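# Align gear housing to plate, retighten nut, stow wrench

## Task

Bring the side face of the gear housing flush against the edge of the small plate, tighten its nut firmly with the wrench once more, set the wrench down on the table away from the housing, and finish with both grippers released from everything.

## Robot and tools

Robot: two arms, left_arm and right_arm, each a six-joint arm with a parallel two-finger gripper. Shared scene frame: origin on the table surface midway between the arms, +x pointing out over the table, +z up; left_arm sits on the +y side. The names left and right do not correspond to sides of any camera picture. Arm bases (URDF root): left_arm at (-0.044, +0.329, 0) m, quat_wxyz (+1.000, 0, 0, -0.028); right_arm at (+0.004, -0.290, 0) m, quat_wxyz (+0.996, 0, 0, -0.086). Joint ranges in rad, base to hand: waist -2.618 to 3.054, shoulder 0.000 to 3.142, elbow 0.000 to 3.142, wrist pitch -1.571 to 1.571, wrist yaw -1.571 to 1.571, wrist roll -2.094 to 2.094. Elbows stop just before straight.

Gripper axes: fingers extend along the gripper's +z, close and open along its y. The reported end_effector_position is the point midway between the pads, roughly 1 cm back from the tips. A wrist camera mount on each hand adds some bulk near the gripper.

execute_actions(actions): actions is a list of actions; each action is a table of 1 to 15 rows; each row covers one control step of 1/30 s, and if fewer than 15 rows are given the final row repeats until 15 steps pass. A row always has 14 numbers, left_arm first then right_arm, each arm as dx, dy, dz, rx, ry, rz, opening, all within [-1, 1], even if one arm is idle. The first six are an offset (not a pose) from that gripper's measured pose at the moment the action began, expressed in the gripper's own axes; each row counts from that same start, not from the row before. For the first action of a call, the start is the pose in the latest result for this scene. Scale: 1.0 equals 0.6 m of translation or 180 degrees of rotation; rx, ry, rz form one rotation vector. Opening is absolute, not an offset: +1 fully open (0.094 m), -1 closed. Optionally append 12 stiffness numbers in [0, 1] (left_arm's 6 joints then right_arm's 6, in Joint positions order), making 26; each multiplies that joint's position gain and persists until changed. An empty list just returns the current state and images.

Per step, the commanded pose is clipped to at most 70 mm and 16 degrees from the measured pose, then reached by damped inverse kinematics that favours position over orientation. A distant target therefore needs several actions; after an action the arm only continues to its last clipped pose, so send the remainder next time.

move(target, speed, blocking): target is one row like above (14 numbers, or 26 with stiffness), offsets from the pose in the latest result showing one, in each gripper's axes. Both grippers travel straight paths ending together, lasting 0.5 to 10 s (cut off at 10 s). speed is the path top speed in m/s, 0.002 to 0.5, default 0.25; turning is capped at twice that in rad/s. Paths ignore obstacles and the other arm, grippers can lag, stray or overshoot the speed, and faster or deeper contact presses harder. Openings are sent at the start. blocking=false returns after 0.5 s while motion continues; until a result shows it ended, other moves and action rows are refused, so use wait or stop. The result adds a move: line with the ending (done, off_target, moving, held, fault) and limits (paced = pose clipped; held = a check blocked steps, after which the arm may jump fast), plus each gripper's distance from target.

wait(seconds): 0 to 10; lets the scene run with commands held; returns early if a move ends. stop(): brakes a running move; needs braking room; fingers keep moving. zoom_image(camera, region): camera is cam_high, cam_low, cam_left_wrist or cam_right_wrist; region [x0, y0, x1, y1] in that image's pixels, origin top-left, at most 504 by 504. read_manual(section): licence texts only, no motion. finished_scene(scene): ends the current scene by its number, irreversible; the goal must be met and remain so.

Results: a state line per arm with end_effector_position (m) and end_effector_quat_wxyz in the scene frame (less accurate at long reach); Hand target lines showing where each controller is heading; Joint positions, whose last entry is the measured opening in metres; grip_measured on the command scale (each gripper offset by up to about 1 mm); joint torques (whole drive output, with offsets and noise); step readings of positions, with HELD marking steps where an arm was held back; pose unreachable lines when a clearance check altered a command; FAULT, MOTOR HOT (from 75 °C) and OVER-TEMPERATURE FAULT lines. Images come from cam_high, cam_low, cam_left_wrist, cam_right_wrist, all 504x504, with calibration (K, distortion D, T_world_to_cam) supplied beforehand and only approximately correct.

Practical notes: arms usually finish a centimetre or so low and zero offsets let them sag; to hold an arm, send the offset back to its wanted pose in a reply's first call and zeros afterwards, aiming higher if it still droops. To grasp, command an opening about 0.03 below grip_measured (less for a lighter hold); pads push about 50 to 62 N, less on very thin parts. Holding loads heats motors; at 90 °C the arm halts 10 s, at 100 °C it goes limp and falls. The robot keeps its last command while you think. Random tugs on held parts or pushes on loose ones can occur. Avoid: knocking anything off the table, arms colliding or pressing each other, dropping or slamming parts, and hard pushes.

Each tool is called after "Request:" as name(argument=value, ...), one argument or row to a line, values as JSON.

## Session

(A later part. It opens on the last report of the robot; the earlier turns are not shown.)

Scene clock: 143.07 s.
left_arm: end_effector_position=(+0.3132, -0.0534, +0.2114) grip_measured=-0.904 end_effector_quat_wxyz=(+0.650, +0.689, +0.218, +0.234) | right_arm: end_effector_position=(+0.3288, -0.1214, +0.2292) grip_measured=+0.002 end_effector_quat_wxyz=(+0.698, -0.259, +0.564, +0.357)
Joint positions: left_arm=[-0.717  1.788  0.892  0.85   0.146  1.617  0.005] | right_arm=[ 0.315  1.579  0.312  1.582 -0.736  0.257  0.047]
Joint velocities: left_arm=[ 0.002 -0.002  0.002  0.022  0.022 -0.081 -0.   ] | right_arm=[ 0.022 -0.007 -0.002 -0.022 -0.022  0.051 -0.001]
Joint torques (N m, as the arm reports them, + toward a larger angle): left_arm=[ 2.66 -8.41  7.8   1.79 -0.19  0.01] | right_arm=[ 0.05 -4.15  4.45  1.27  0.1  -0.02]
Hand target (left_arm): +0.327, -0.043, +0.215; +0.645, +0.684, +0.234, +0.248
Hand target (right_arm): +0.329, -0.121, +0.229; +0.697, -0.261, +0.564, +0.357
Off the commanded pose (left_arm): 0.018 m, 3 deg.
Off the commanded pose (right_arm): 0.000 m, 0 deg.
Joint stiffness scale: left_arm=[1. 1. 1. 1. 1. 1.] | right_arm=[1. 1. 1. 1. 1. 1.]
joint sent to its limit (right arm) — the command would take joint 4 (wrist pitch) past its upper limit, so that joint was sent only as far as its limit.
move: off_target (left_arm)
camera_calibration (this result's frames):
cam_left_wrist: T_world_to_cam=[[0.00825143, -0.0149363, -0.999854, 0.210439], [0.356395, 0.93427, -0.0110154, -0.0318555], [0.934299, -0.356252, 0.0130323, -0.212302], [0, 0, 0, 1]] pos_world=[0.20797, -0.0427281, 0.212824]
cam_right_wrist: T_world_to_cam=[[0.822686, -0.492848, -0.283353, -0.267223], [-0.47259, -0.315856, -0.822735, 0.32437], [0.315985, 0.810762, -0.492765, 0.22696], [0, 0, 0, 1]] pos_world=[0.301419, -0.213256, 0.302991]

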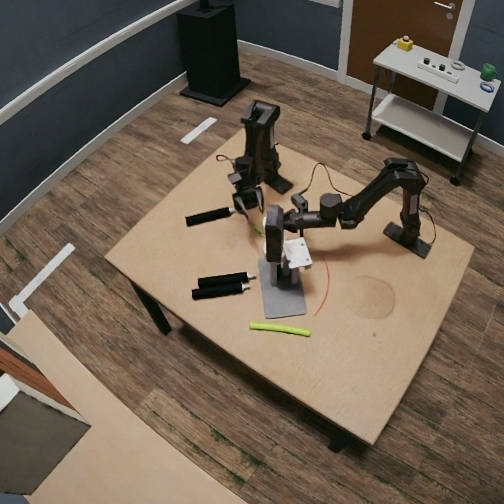

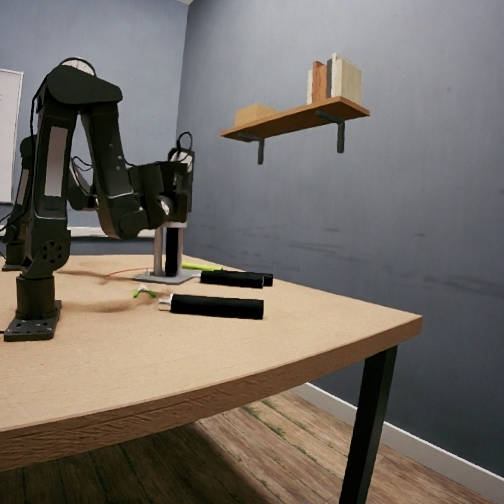

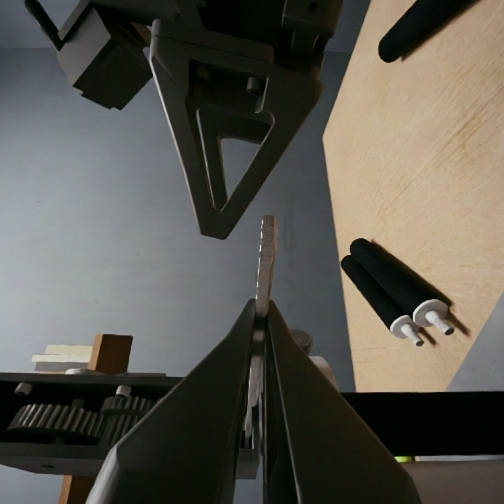

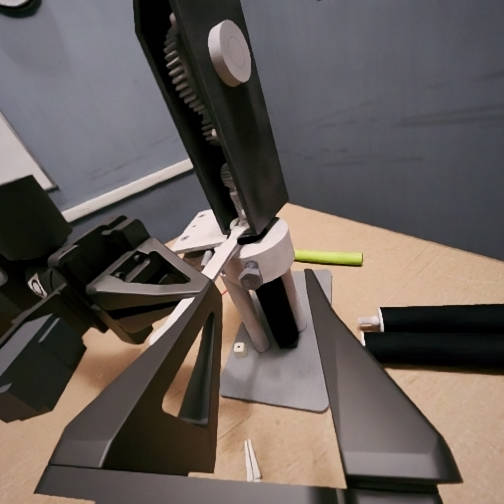

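Request:
wait(
  seconds=0.5,
)

Scene clock: 143.63 s.
left_arm: end_effector_position=(+0.3132, -0.0535, +0.2114) grip_measured=-0.904 end_effector_quat_wxyz=(+0.650, +0.689, +0.218, +0.234) | right_arm: end_effector_position=(+0.3288, -0.1214, +0.2292) grip_measured=+0.002 end_effector_quat_wxyz=(+0.698, -0.259, +0.564, +0.357)
Joint positions: left_arm=[-0.717  1.788  0.892  0.85   0.147  1.617  0.005] | right_arm=[ 0.315  1.579  0.312  1.582 -0.736  0.257  0.047]
Joint velocities: left_arm=[-0.007 -0.002 -0.012 -0.051  0.022 -0.037  0.001] | right_arm=[ 0.002  0.002 -0.002  0.007  0.022  0.037 -0.001]
Joint torques (N m, as the arm reports them, + toward a larger angle): left_arm=[ 2.51 -8.32  7.66  1.8  -0.17 -0.02] | right_arm=[ 0.   -4.1   4.46  1.27  0.1  -0.02]
Hand target (left_arm): +0.327, -0.043, +0.215; +0.645, +0.684, +0.234, +0.248
Hand target (right_arm): +0.329, -0.121, +0.229; +0.697, -0.261, +0.564, +0.357
Off the commanded pose (left_arm): 0.018 m, 3 deg.
Off the commanded pose (right_arm): 0.000 m, 0 deg.
Joint stiffness scale: left_arm=[1. 1. 1. 1. 1. 1.] | right_arm=[1. 1. 1. 1. 1. 1.]
wait: 0.50 s; at rest by 0.10 s
camera_calibration (this result's frames):
cam_left_wrist: T_world_to_cam=[[0.00823353, -0.014952, -0.999854, 0.210444], [0.356751, 0.934134, -0.0110315, -0.031913], [0.934163, -0.356608, 0.0130254, -0.212241], [0, 0, 0, 1]] pos_world=[0.20792, -0.0427293, 0.212826]
cam_right_wrist: T_world_to_cam=[[0.822686, -0.492848, -0.283353, -0.267223], [-0.47259, -0.315856, -0.822735, 0.32437], [0.315985, 0.810762, -0.492765, 0.22696], [0, 0, 0, 1]] pos_world=[0.301419, -0.213256, 0.302991]

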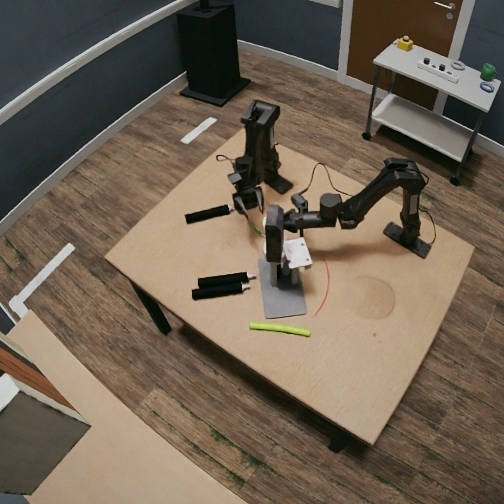

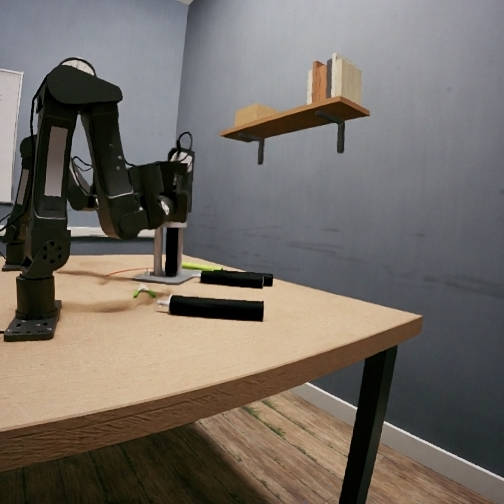

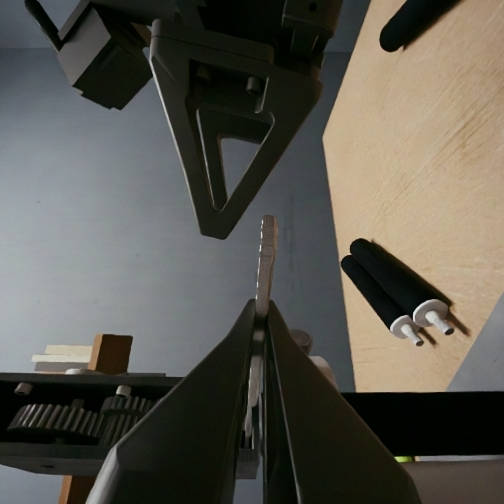

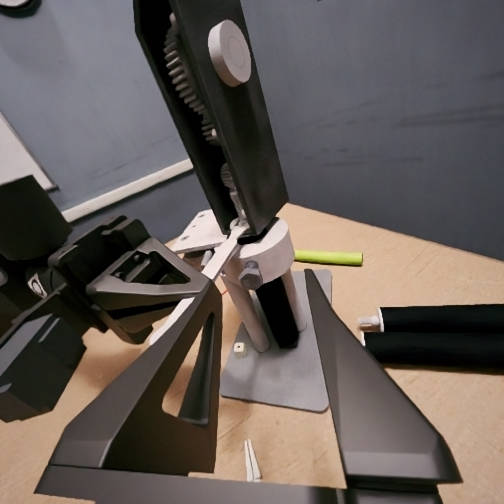

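Request:
move(
  target=[0.005,0,0,0,0,0,-1, -0.135,0.088,0.14,0.138,0.207,0,0.5],
  speed=0.1,
)

Scene clock: 148.73 s.
left_arm: end_effector_position=(+0.3130, -0.0539, +0.2112) grip_measured=-0.904 end_effector_quat_wxyz=(+0.650, +0.689, +0.217, +0.235) | right_arm: end_effector_position=(+0.3284, -0.0427, +0.3243) grip_measured=+0.498 end_effector_quat_wxyz=(+0.523, -0.206, +0.816, +0.132)
Joint positions: left_arm=[-0.717  1.789  0.892  0.852  0.147  1.619  0.005] | right_arm=[ 0.922  1.265  1.26  -0.439  0.231  0.108  0.07 ]
Joint velocities: left_arm=[-0.012  0.007  0.002  0.007  0.022  0.022 -0.001] | right_arm=[ 0.002 -0.002  0.002 -0.037 -0.037 -0.007 -0.001]
Joint torques (N m, as the arm reports them, + toward a larger angle): left_arm=[ 0.96 -8.14  6.77  1.91  0.11 -0.03] | right_arm=[ 0.73 -3.16  9.17  1.43  0.29  0.06]
Hand target (left_arm): +0.316, -0.052, +0.212; +0.650, +0.689, +0.218, +0.234
Hand target (right_arm): +0.329, -0.042, +0.328; +0.524, -0.203, +0.817, +0.128
Off the commanded pose (left_arm): 0.003 m, 0 deg.
Off the commanded pose (right_arm): 0.005 m, 0 deg.
Joint stiffness scale: left_arm=[1. 1. 1. 1. 1. 1.] | right_arm=[1. 1. 1. 1. 1. 1.]
move: done
camera_calibration (this result's frames):
cam_left_wrist: T_world_to_cam=[[0.010282, -0.0143358, -0.999844, 0.209625], [0.357565, 0.933838, -0.00971239, -0.0320393], [0.933832, -0.35741, 0.0147277, -0.212515], [0, 0, 0, 1]] pos_world=[0.207754, -0.0430302, 0.212411]
cam_right_wrist: T_world_to_cam=[[0.403667, -0.877022, -0.260549, -0.0873173], [-0.892564, -0.314953, -0.322697, 0.403109], [0.200951, 0.362819, -0.909935, 0.364093], [0, 0, 0, 1]] pos_world=[0.321883, -0.0817184, 0.438632]

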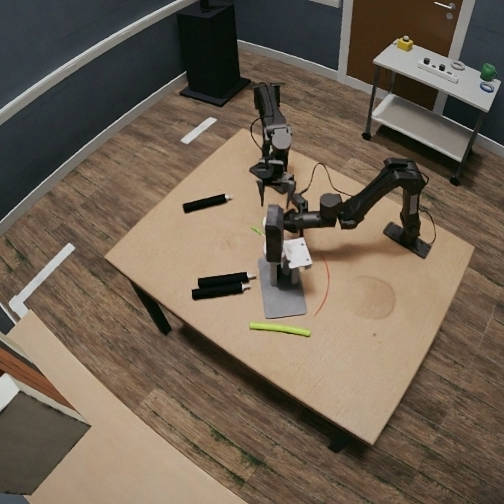

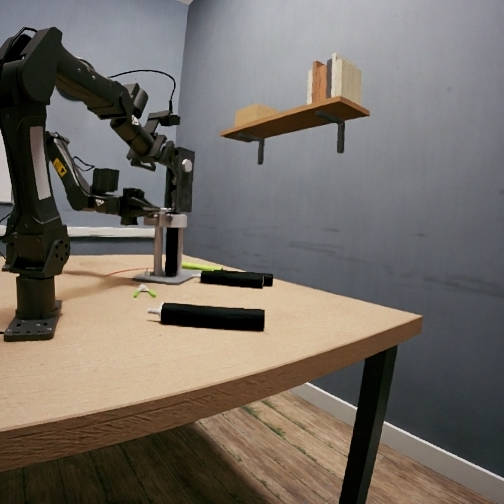

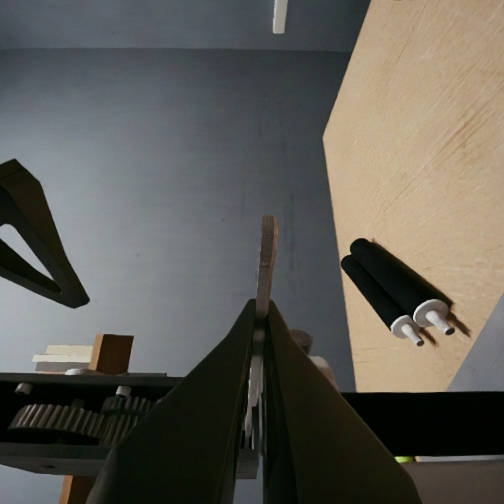

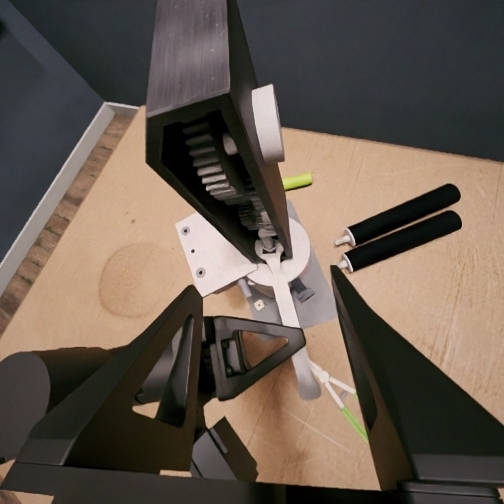

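Request:
move(
  target=[0,0,0,0,0,0,-1, 0.008,0.014,0.145,0,-0.067,0,0.5],
  speed=0.05,
)

Scene clock: 151.53 s.
left_arm: end_effector_position=(+0.3130, -0.0539, +0.2112) grip_measured=-0.904 end_effector_quat_wxyz=(+0.650, +0.689, +0.217, +0.235) | right_arm: end_effector_position=(+0.3887, +0.0031, +0.2876) grip_measured=+0.498 end_effector_quat_wxyz=(+0.606, -0.188, +0.757, +0.157)
Joint positions: left_arm=[-0.717  1.789  0.892  0.852  0.147  1.619  0.005] | right_arm=[0.906 1.476 1.078 0.175 0.231 0.063 0.07 ]
Joint velocities: left_arm=[-0.012 -0.007  0.002  0.007 -0.007 -0.022  0.   ] | right_arm=[ 0.007 -0.002 -0.012  0.037 -0.007  0.022  0.001]
Joint torques (N m, as the arm reports them, + toward a larger angle): left_arm=[-0.09 -8.03  6.58  1.93  0.02 -0.02] | right_arm=[-0.69 -5.4   6.78  1.75 -0.02 -0.08]
Hand target (left_arm): +0.313, -0.054, +0.211; +0.650, +0.689, +0.217, +0.235
Hand target (right_arm): +0.391, +0.002, +0.283; +0.605, -0.191, +0.757, +0.155
Off the commanded pose (left_arm): 0.000 m, 0 deg.
Off the commanded pose (right_arm): 0.006 m, 1 deg.
Joint stiffness scale: left_arm=[1. 1. 1. 1. 1. 1.] | right_arm=[1. 1. 1. 1. 1. 1.]
move: done
camera_calibration (this result's frames):
cam_left_wrist: T_world_to_cam=[[0.010282, -0.0143358, -0.999844, 0.209625], [0.357565, 0.933838, -0.00971239, -0.0320393], [0.933832, -0.35741, 0.0147277, -0.212515], [0, 0, 0, 1]] pos_world=[0.207754, -0.0430302, 0.212411]
cam_right_wrist: T_world_to_cam=[[0.451938, -0.84763, -0.277984, -0.0949254], [-0.816217, -0.267197, -0.512245, 0.484179], [0.359918, 0.458399, -0.812607, 0.211893], [0, 0, 0, 1]] pos_world=[0.361832, -0.048222, 0.393816]

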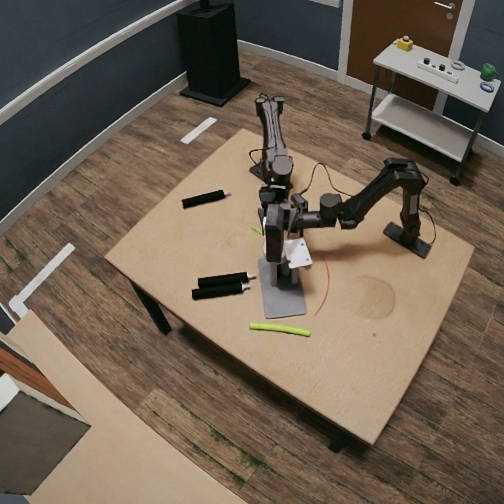

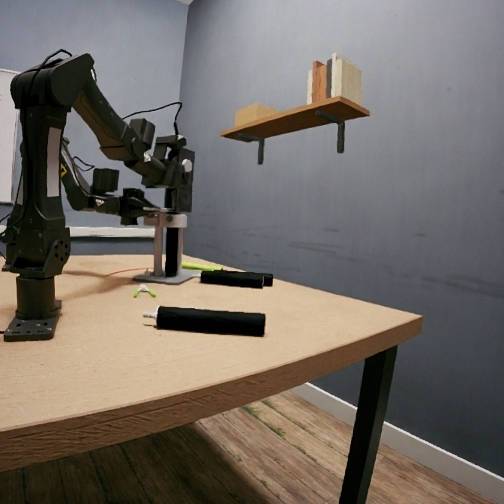

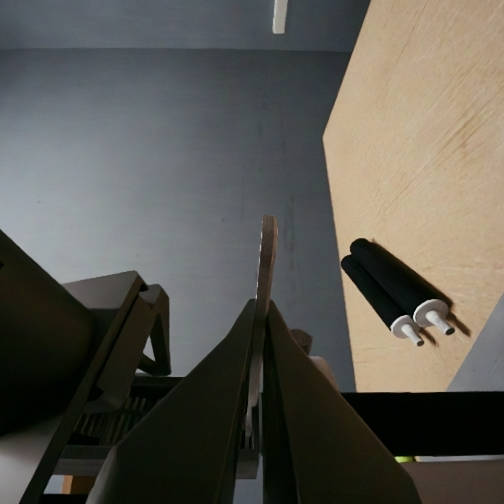

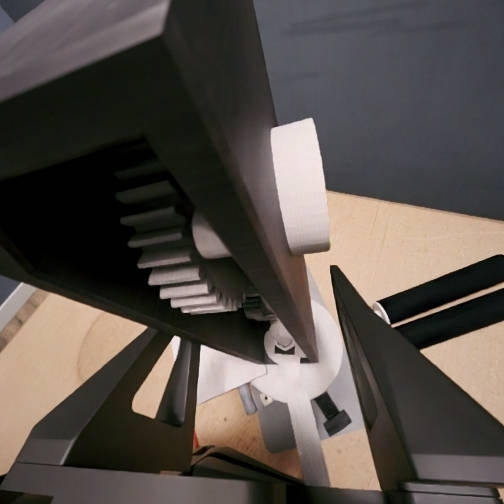

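Request:
move(
  target=[0,0,0,0,0,0,-1, 0,0,0,0,0,0,-0.4],
)

Request:
move(
  target=[0.012,0.04,0.06,-0.016,0,0,-1, 0,0.02,0,0,0,0,-0.4],
  speed=0.025,
)

Scene clock: 152.33 s.
left_arm: end_effector_position=(+0.3129, -0.0540, +0.2112) grip_measured=-0.904 end_effector_quat_wxyz=(+0.650, +0.689, +0.217, +0.235) | right_arm: end_effector_position=(+0.3890, +0.0030, +0.2877) grip_measured=-0.077 end_effector_quat_wxyz=(+0.607, -0.187, +0.757, +0.157)
Joint positions: left_arm=[-0.718  1.789  0.892  0.852  0.146  1.619  0.005] | right_arm=[0.906 1.477 1.078 0.177 0.233 0.063 0.043]
Joint velocities: left_arm=[-0.012 -0.002  0.002 -0.007 -0.007 -0.051  0.   ] | right_arm=[-0.007 -0.007 -0.007  0.095 -0.007 -0.051  0.002]
Joint torques (N m, as the arm reports them, + toward a larger angle): left_arm=[-0.03 -8.1   6.7   1.94  0.01 -0.02] | right_arm=[ 0.08 -5.79  7.39  1.62  0.04 -0.01]
Hand target (left_arm): +0.313, -0.054, +0.211; +0.650, +0.689, +0.217, +0.235
Hand target (right_arm): +0.389, +0.003, +0.288; +0.606, -0.188, +0.757, +0.157
Off the commanded pose (left_arm): 0.000 m, 0 deg.
Off the commanded pose (right_arm): 0.000 m, 0 deg.
Joint stiffness scale: left_arm=[1. 1. 1. 1. 1. 1.] | right_arm=[1. 1. 1. 1. 1. 1.]
move: done
camera_calibration (this result's frames):
cam_left_wrist: T_world_to_cam=[[0.0108994, -0.0138617, -0.999845, 0.209457], [0.357603, 0.93383, -0.00904819, -0.0320701], [0.93381, -0.357449, 0.0151352, -0.212544], [0, 0, 0, 1]] pos_world=[0.207661, -0.0431223, 0.212351]
cam_right_wrist: T_world_to_cam=[[0.450857, -0.848104, -0.278294, -0.0945891], [-0.816175, -0.265482, -0.513203, 0.484719], [0.361367, 0.458518, -0.811896, 0.211146], [0, 0, 0, 1]] pos_world=[0.36196, -0.0483511, 0.393864]

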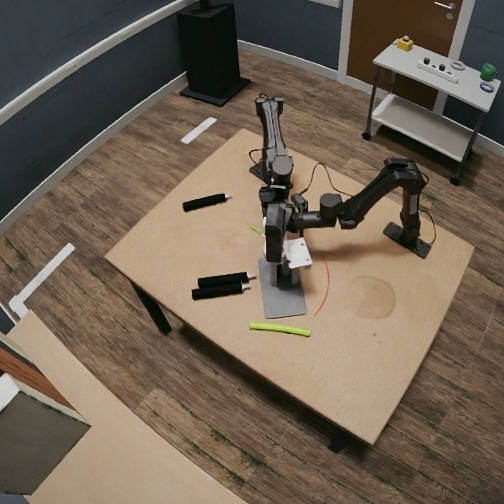

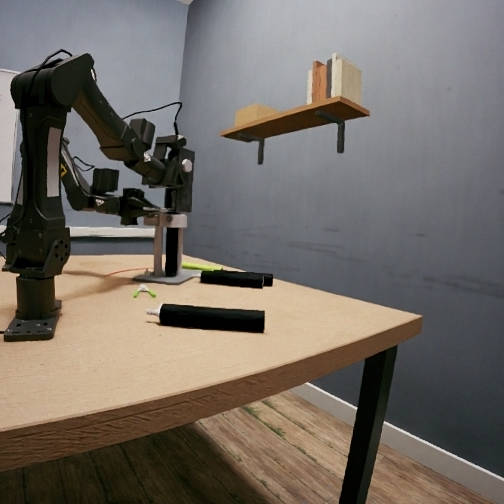

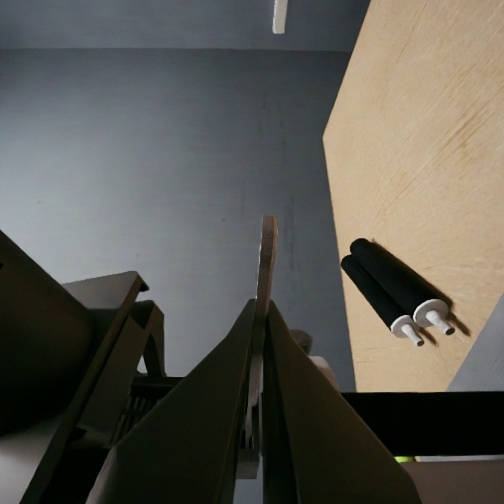

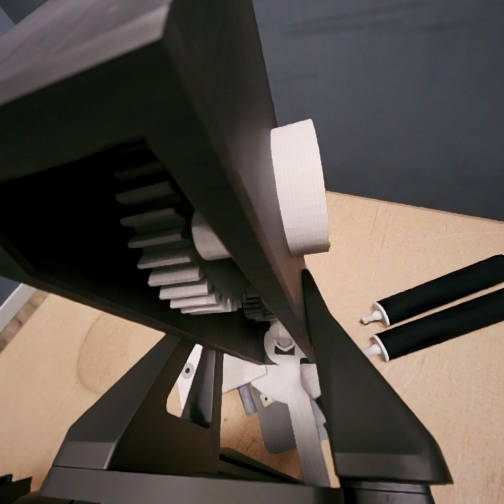

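Scene clock: 154.40 s.
left_arm: end_effector_position=(+0.3298, -0.0695, +0.2116) grip_measured=-0.904 end_effector_quat_wxyz=(+0.649, +0.691, +0.218, +0.232) | right_arm: end_effector_position=(+0.3890, +0.0031, +0.2878) grip_measured=-0.077 end_effector_quat_wxyz=(+0.608, -0.185, +0.757, +0.155)
Joint positions: left_arm=[-0.715  1.861  0.996  0.815  0.151  1.617  0.005] | right_arm=[0.909 1.478 1.078 0.178 0.242 0.064 0.043]
Joint velocities: left_arm=[ 0.012 -0.012 -0.007 -0.037 -0.051 -0.081  0.   ] | right_arm=[ 0.002  0.007  0.012  0.007 -0.022 -0.022 -0.   ]
Joint torques (N m, as the arm reports them, + toward a larger angle): left_arm=[ 0.06 -7.25 12.69  2.03  0.04 -0.07] | right_arm=[ 3.47 -5.25  8.24  1.62  0.35  0.08]
Hand target (left_arm): +0.339, -0.078, +0.234; +0.667, +0.673, +0.211, +0.240
Hand target (right_arm): +0.383, +0.013, +0.288; +0.607, -0.187, +0.757, +0.157
Off the commanded pose (left_arm): 0.027 m, 3 deg.
Off the commanded pose (right_arm): 0.012 m, 0 deg.
Joint stiffness scale: left_arm=[1. 1. 1. 1. 1. 1.] | right_arm=[1. 1. 1. 1. 1. 1.]
move: off_target (left_arm, right_arm)
camera_calibration (this result's frames):
cam_left_wrist: T_world_to_cam=[[0.00477347, -0.0119253, -0.999917, 0.211662], [0.359205, 0.933211, -0.00941499, -0.0240787], [0.933247, -0.35913, 0.00873829, -0.232448], [0, 0, 0, 1]] pos_world=[0.22457, -0.0584843, 0.213449]
cam_right_wrist: T_world_to_cam=[[0.446484, -0.850734, -0.277315, -0.0930806], [-0.81686, -0.261028, -0.514396, 0.485344], [0.365228, 0.456197, -0.811476, 0.209495], [0, 0, 0, 1]] pos_world=[0.361504, -0.0480695, 0.393847]

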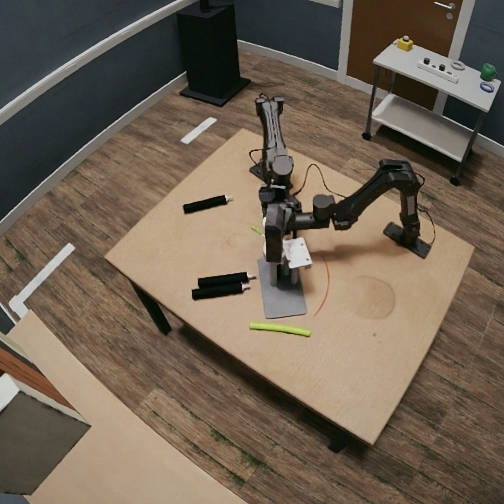

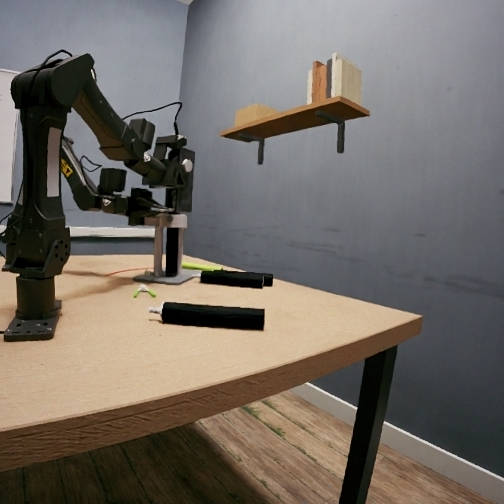

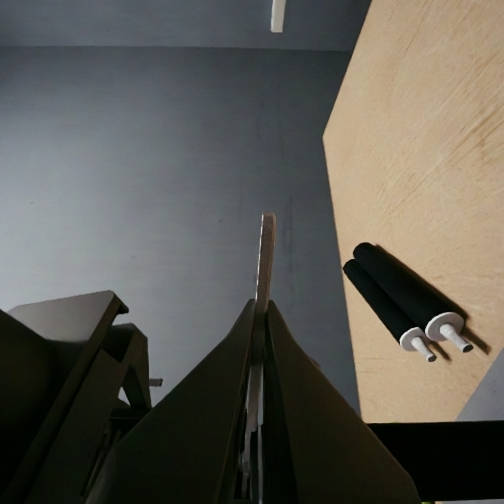

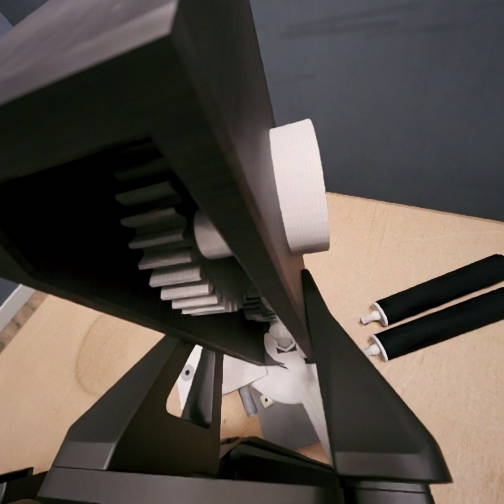

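Request:
move(
  target=[0.02,0.04,0.04,-0.016,0,0,-1, 0,0.02,0,0,0,0,-0.4],
  speed=0.025,
)

Request:
move(
  target=[0,0.005,0,0,0,0,-1, 0,0,0,-0.07,0,-0.016,-0.4],
  speed=0.05,
)

Scene clock: 156.23 s.
left_arm: end_effector_position=(+0.3419, -0.0775, +0.2122) grip_measured=-0.904 end_effector_quat_wxyz=(+0.651, +0.691, +0.218, +0.226) | right_arm: end_effector_position=(+0.3892, +0.0027, +0.2877) grip_measured=-0.077 end_effector_quat_wxyz=(+0.610, -0.179, +0.757, +0.151)
Joint positions: left_arm=[-0.704  1.906  1.063  0.791  0.171  1.609  0.005] | right_arm=[0.917 1.48  1.078 0.182 0.265 0.069 0.043]
Joint velocities: left_arm=[ 0.007  0.017 -0.002  0.022  0.007  0.022 -0.001] | right_arm=[ 0.027 -0.002  0.022 -0.022  0.066 -0.022  0.   ]
Joint torques (N m, as the arm reports them, + toward a larger angle): left_arm=[ 0.83 -8.32 12.07  1.96  0.03  0.  ] | right_arm=[ 3.06 -5.24  8.25  1.59  0.19  0.03]
Hand target (left_arm): +0.352, -0.081, +0.235; +0.666, +0.674, +0.212, +0.238
Hand target (right_arm): +0.383, +0.013, +0.288; +0.608, -0.185, +0.757, +0.155
Off the commanded pose (left_arm): 0.026 m, 3 deg.
Off the commanded pose (right_arm): 0.012 m, 1 deg.
Joint stiffness scale: left_arm=[1. 1. 1. 1. 1. 1.] | right_arm=[1. 1. 1. 1. 1. 1.]
move: off_target (left_arm, right_arm)
camera_calibration (this result's frames):
cam_left_wrist: T_world_to_cam=[[-0.00355993, -0.0164322, -0.999859, 0.214639], [0.367225, 0.929984, -0.0165914, -0.0223822], [0.930125, -0.367232, 0.00272366, -0.244903], [0, 0, 0, 1]] pos_world=[0.236773, -0.0655941, 0.214904]
cam_right_wrist: T_world_to_cam=[[0.433441, -0.857218, -0.278041, -0.0881708], [-0.81998, -0.247155, -0.516282, 0.487119], [0.373847, 0.451766, -0.810028, 0.205807], [0, 0, 0, 1]] pos_world=[0.360704, -0.0481645, 0.393685]

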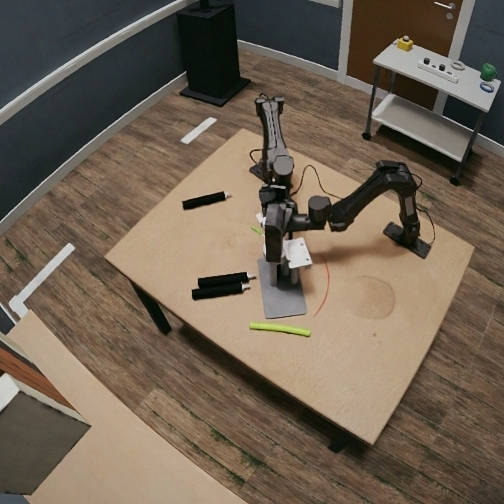

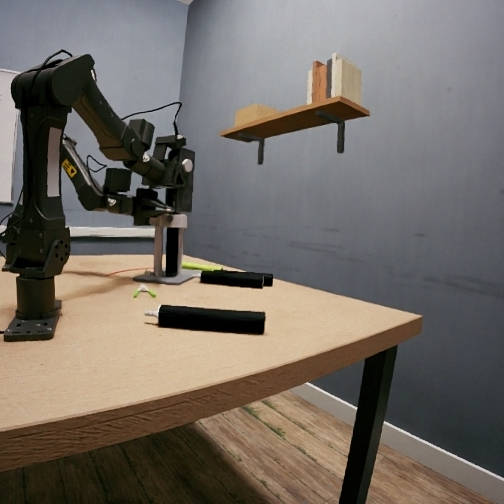

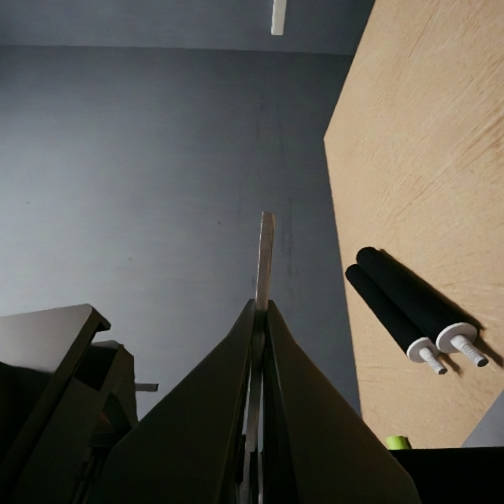

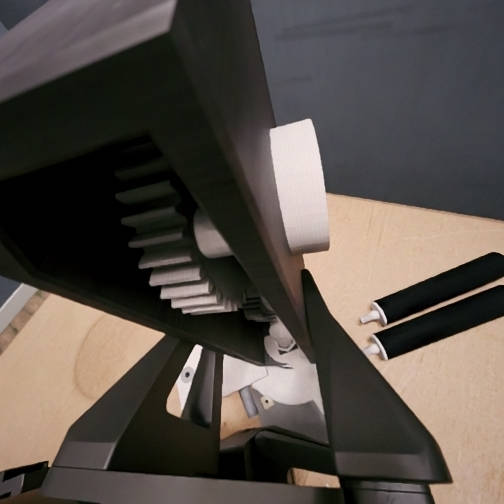

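Scene clock: 158.77 s.
left_arm: end_effector_position=(+0.3419, -0.0775, +0.2112) grip_measured=-0.904 end_effector_quat_wxyz=(+0.648, +0.693, +0.217, +0.228) | right_arm: end_effector_position=(+0.3894, +0.0041, +0.2874) grip_measured=-0.078 end_effector_quat_wxyz=(+0.589, -0.260, +0.736, +0.210)
Joint positions: left_arm=[-0.704  1.906  1.063  0.786  0.171  1.614  0.005] | right_arm=[ 0.804  1.469  1.07   0.178 -0.049 -0.008  0.043]
Joint velocities: left_arm=[ 0.007 -0.002 -0.002 -0.007 -0.022 -0.022 -0.001] | right_arm=[-0.007  0.007  0.002  0.007 -0.051 -0.022 -0.002]
Joint torques (N m, as the arm reports them, + toward a larger angle): left_arm=[-0.16 -9.65  7.17  1.87  0.03 -0.08] | right_arm=[-0.93 -5.78  6.95  1.73 -0.28  0.  ]
Hand target (left_arm): +0.342, -0.078, +0.215; +0.651, +0.691, +0.218, +0.226
Hand target (right_arm): +0.389, +0.003, +0.287; +0.589, -0.264, +0.732, +0.216
Off the commanded pose (left_arm): 0.004 m, 0 deg.
Off the commanded pose (right_arm): 0.001 m, 1 deg.
Joint stiffness scale: left_arm=[1. 1. 1. 1. 1. 1.] | right_arm=[1. 1. 1. 1. 1. 1.]
move: done
camera_calibration (this result's frames):
cam_left_wrist: T_world_to_cam=[[-0.00200871, -0.0101146, -0.999947, 0.213587], [0.367175, 0.930096, -0.0101457, -0.0238138], [0.93015, -0.367176, 0.00184555, -0.244701], [0, 0, 0, 1]] pos_world=[0.236782, -0.065539, 0.213785]
cam_right_wrist: T_world_to_cam=[[0.603059, -0.750517, -0.270265, -0.155855], [-0.750257, -0.418552, -0.51179, 0.459682], [0.270987, 0.511408, -0.815492, 0.24618], [0, 0, 0, 1]] pos_world=[0.372158, -0.05047, 0.393897]

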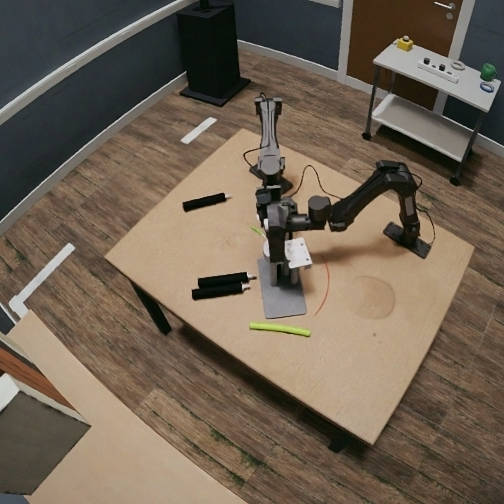

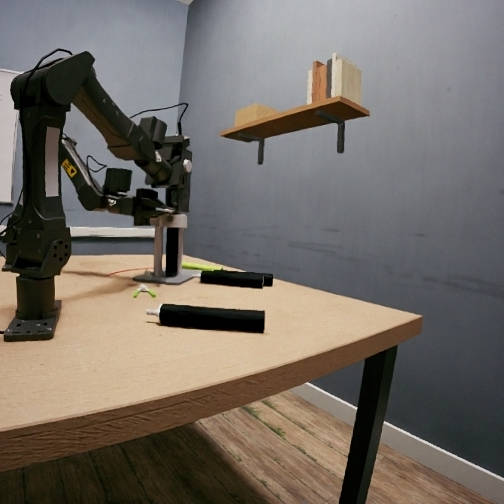

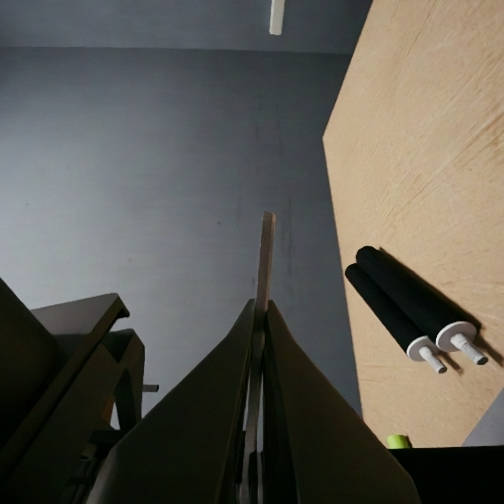

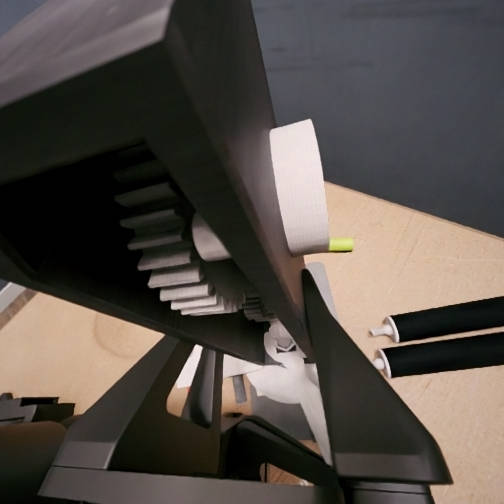

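Request:
move(
  target=[0,0.005,0,0,0,0,-1, 0,0,0,-0.05,0,-0.011,-0.4],
  speed=0.05,
)

Request:
zoom_image(
  camera="cam_high",
  region=[250,195,330,275],
)

Request:
zoom_image(
  camera="cam_right_wrist",
  region=[160,290,330,430],
)

Scene clock: 160.90 s.
left_arm: end_effector_position=(+0.3420, -0.0774, +0.2105) grip_measured=-0.904 end_effector_quat_wxyz=(+0.647, +0.695, +0.215, +0.229) | right_arm: end_effector_position=(+0.3880, +0.0052, +0.2872) grip_measured=-0.078 end_effector_quat_wxyz=(+0.577, -0.314, +0.711, +0.252)
Joint positions: left_arm=[-0.704  1.906  1.063  0.784  0.17   1.621  0.005] | right_arm=[ 0.729  1.482  1.074  0.19  -0.264 -0.063  0.043]
Joint velocities: left_arm=[-0.002  0.012 -0.007 -0.037 -0.022 -0.007  0.   ] | right_arm=[ 0.002 -0.002 -0.017  0.066 -0.051 -0.051  0.   ]
Joint torques (N m, as the arm reports them, + toward a larger angle): left_arm=[ 0.06 -9.69  7.25  1.85  0.03 -0.07] | right_arm=[-1.28 -5.48  8.73  1.44 -0.28 -0.01]
Hand target (left_arm): +0.342, -0.078, +0.214; +0.648, +0.693, +0.217, +0.228
Hand target (right_arm): +0.389, +0.005, +0.287; +0.570, -0.319, +0.713, +0.256
Off the commanded pose (left_arm): 0.004 m, 0 deg.
Off the commanded pose (right_arm): 0.002 m, 1 deg.
Joint stiffness scale: left_arm=[1. 1. 1. 1. 1. 1.] | right_arm=[1. 1. 1. 1. 1. 1.]
move: done
camera_calibration (this result's frames):
cam_left_wrist: T_world_to_cam=[[0.0012752, -0.00437226, -0.99999, 0.212261], [0.366831, 0.930281, -0.00359968, -0.0251968], [0.930287, -0.366823, 0.00279018, -0.244955], [0, 0, 0, 1]] pos_world=[0.23685, -0.0654867, 0.212851]
cam_right_wrist: T_world_to_cam=[[0.709564, -0.653616, -0.263257, -0.198118], [-0.674778, -0.52268, -0.521037, 0.432897], [0.202959, 0.547349, -0.811922, 0.27103], [0, 0, 0, 1]] pos_world=[0.377679, -0.0515742, 0.393454]

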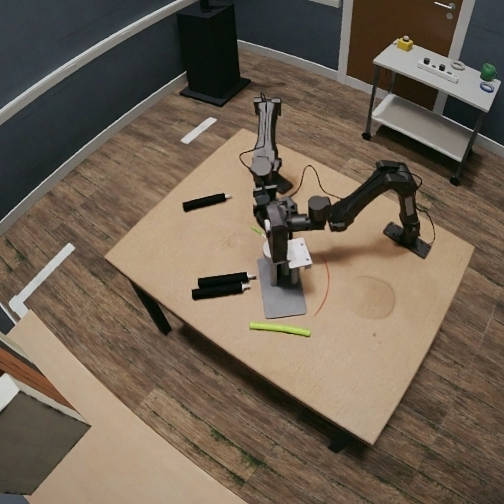

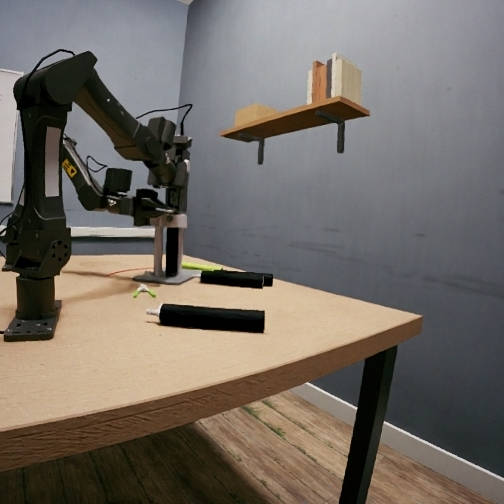

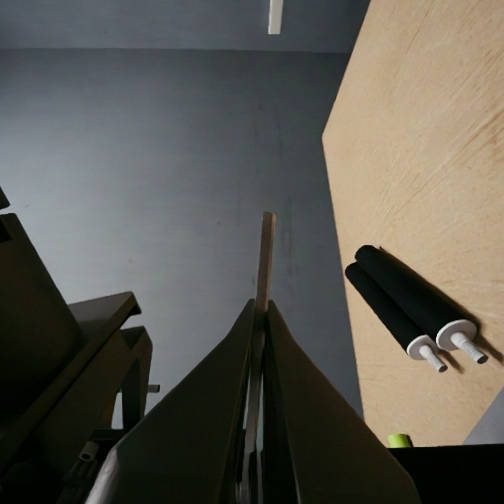

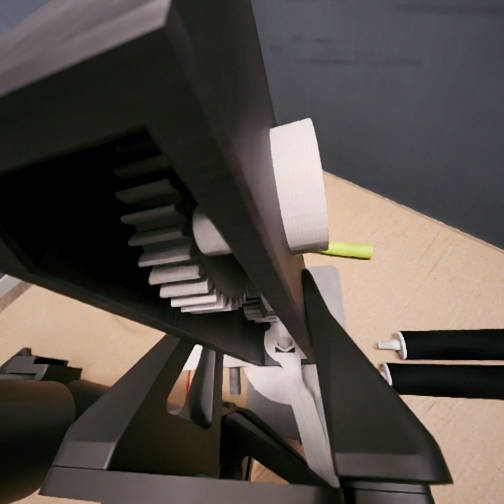

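Region (250, 195, 330, 275) of cam_high's 504x504 image, scaled by 6.300, with more detail than that image has.

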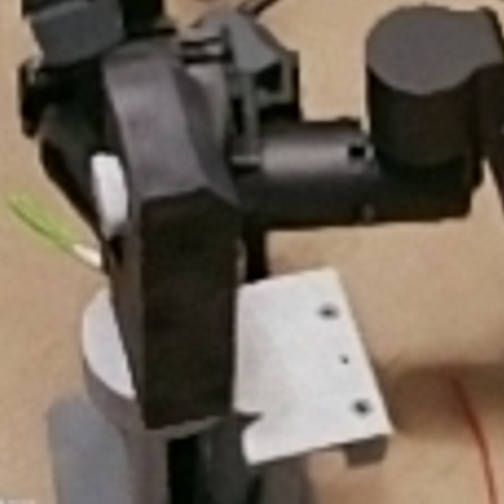

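Region (160, 290, 330, 430) of cam_right_wrist's 504x504 image, scaled by 2.965, with more detail than that image has; it fills the top 415 rows of this view, and the rest is white.

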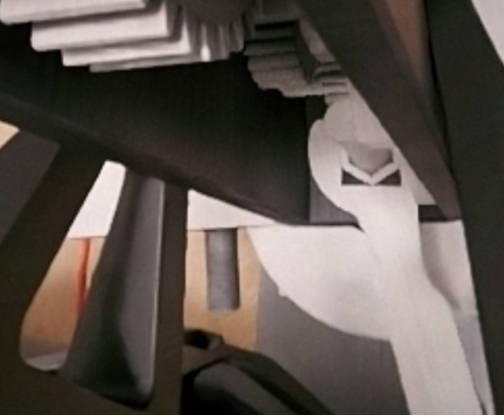

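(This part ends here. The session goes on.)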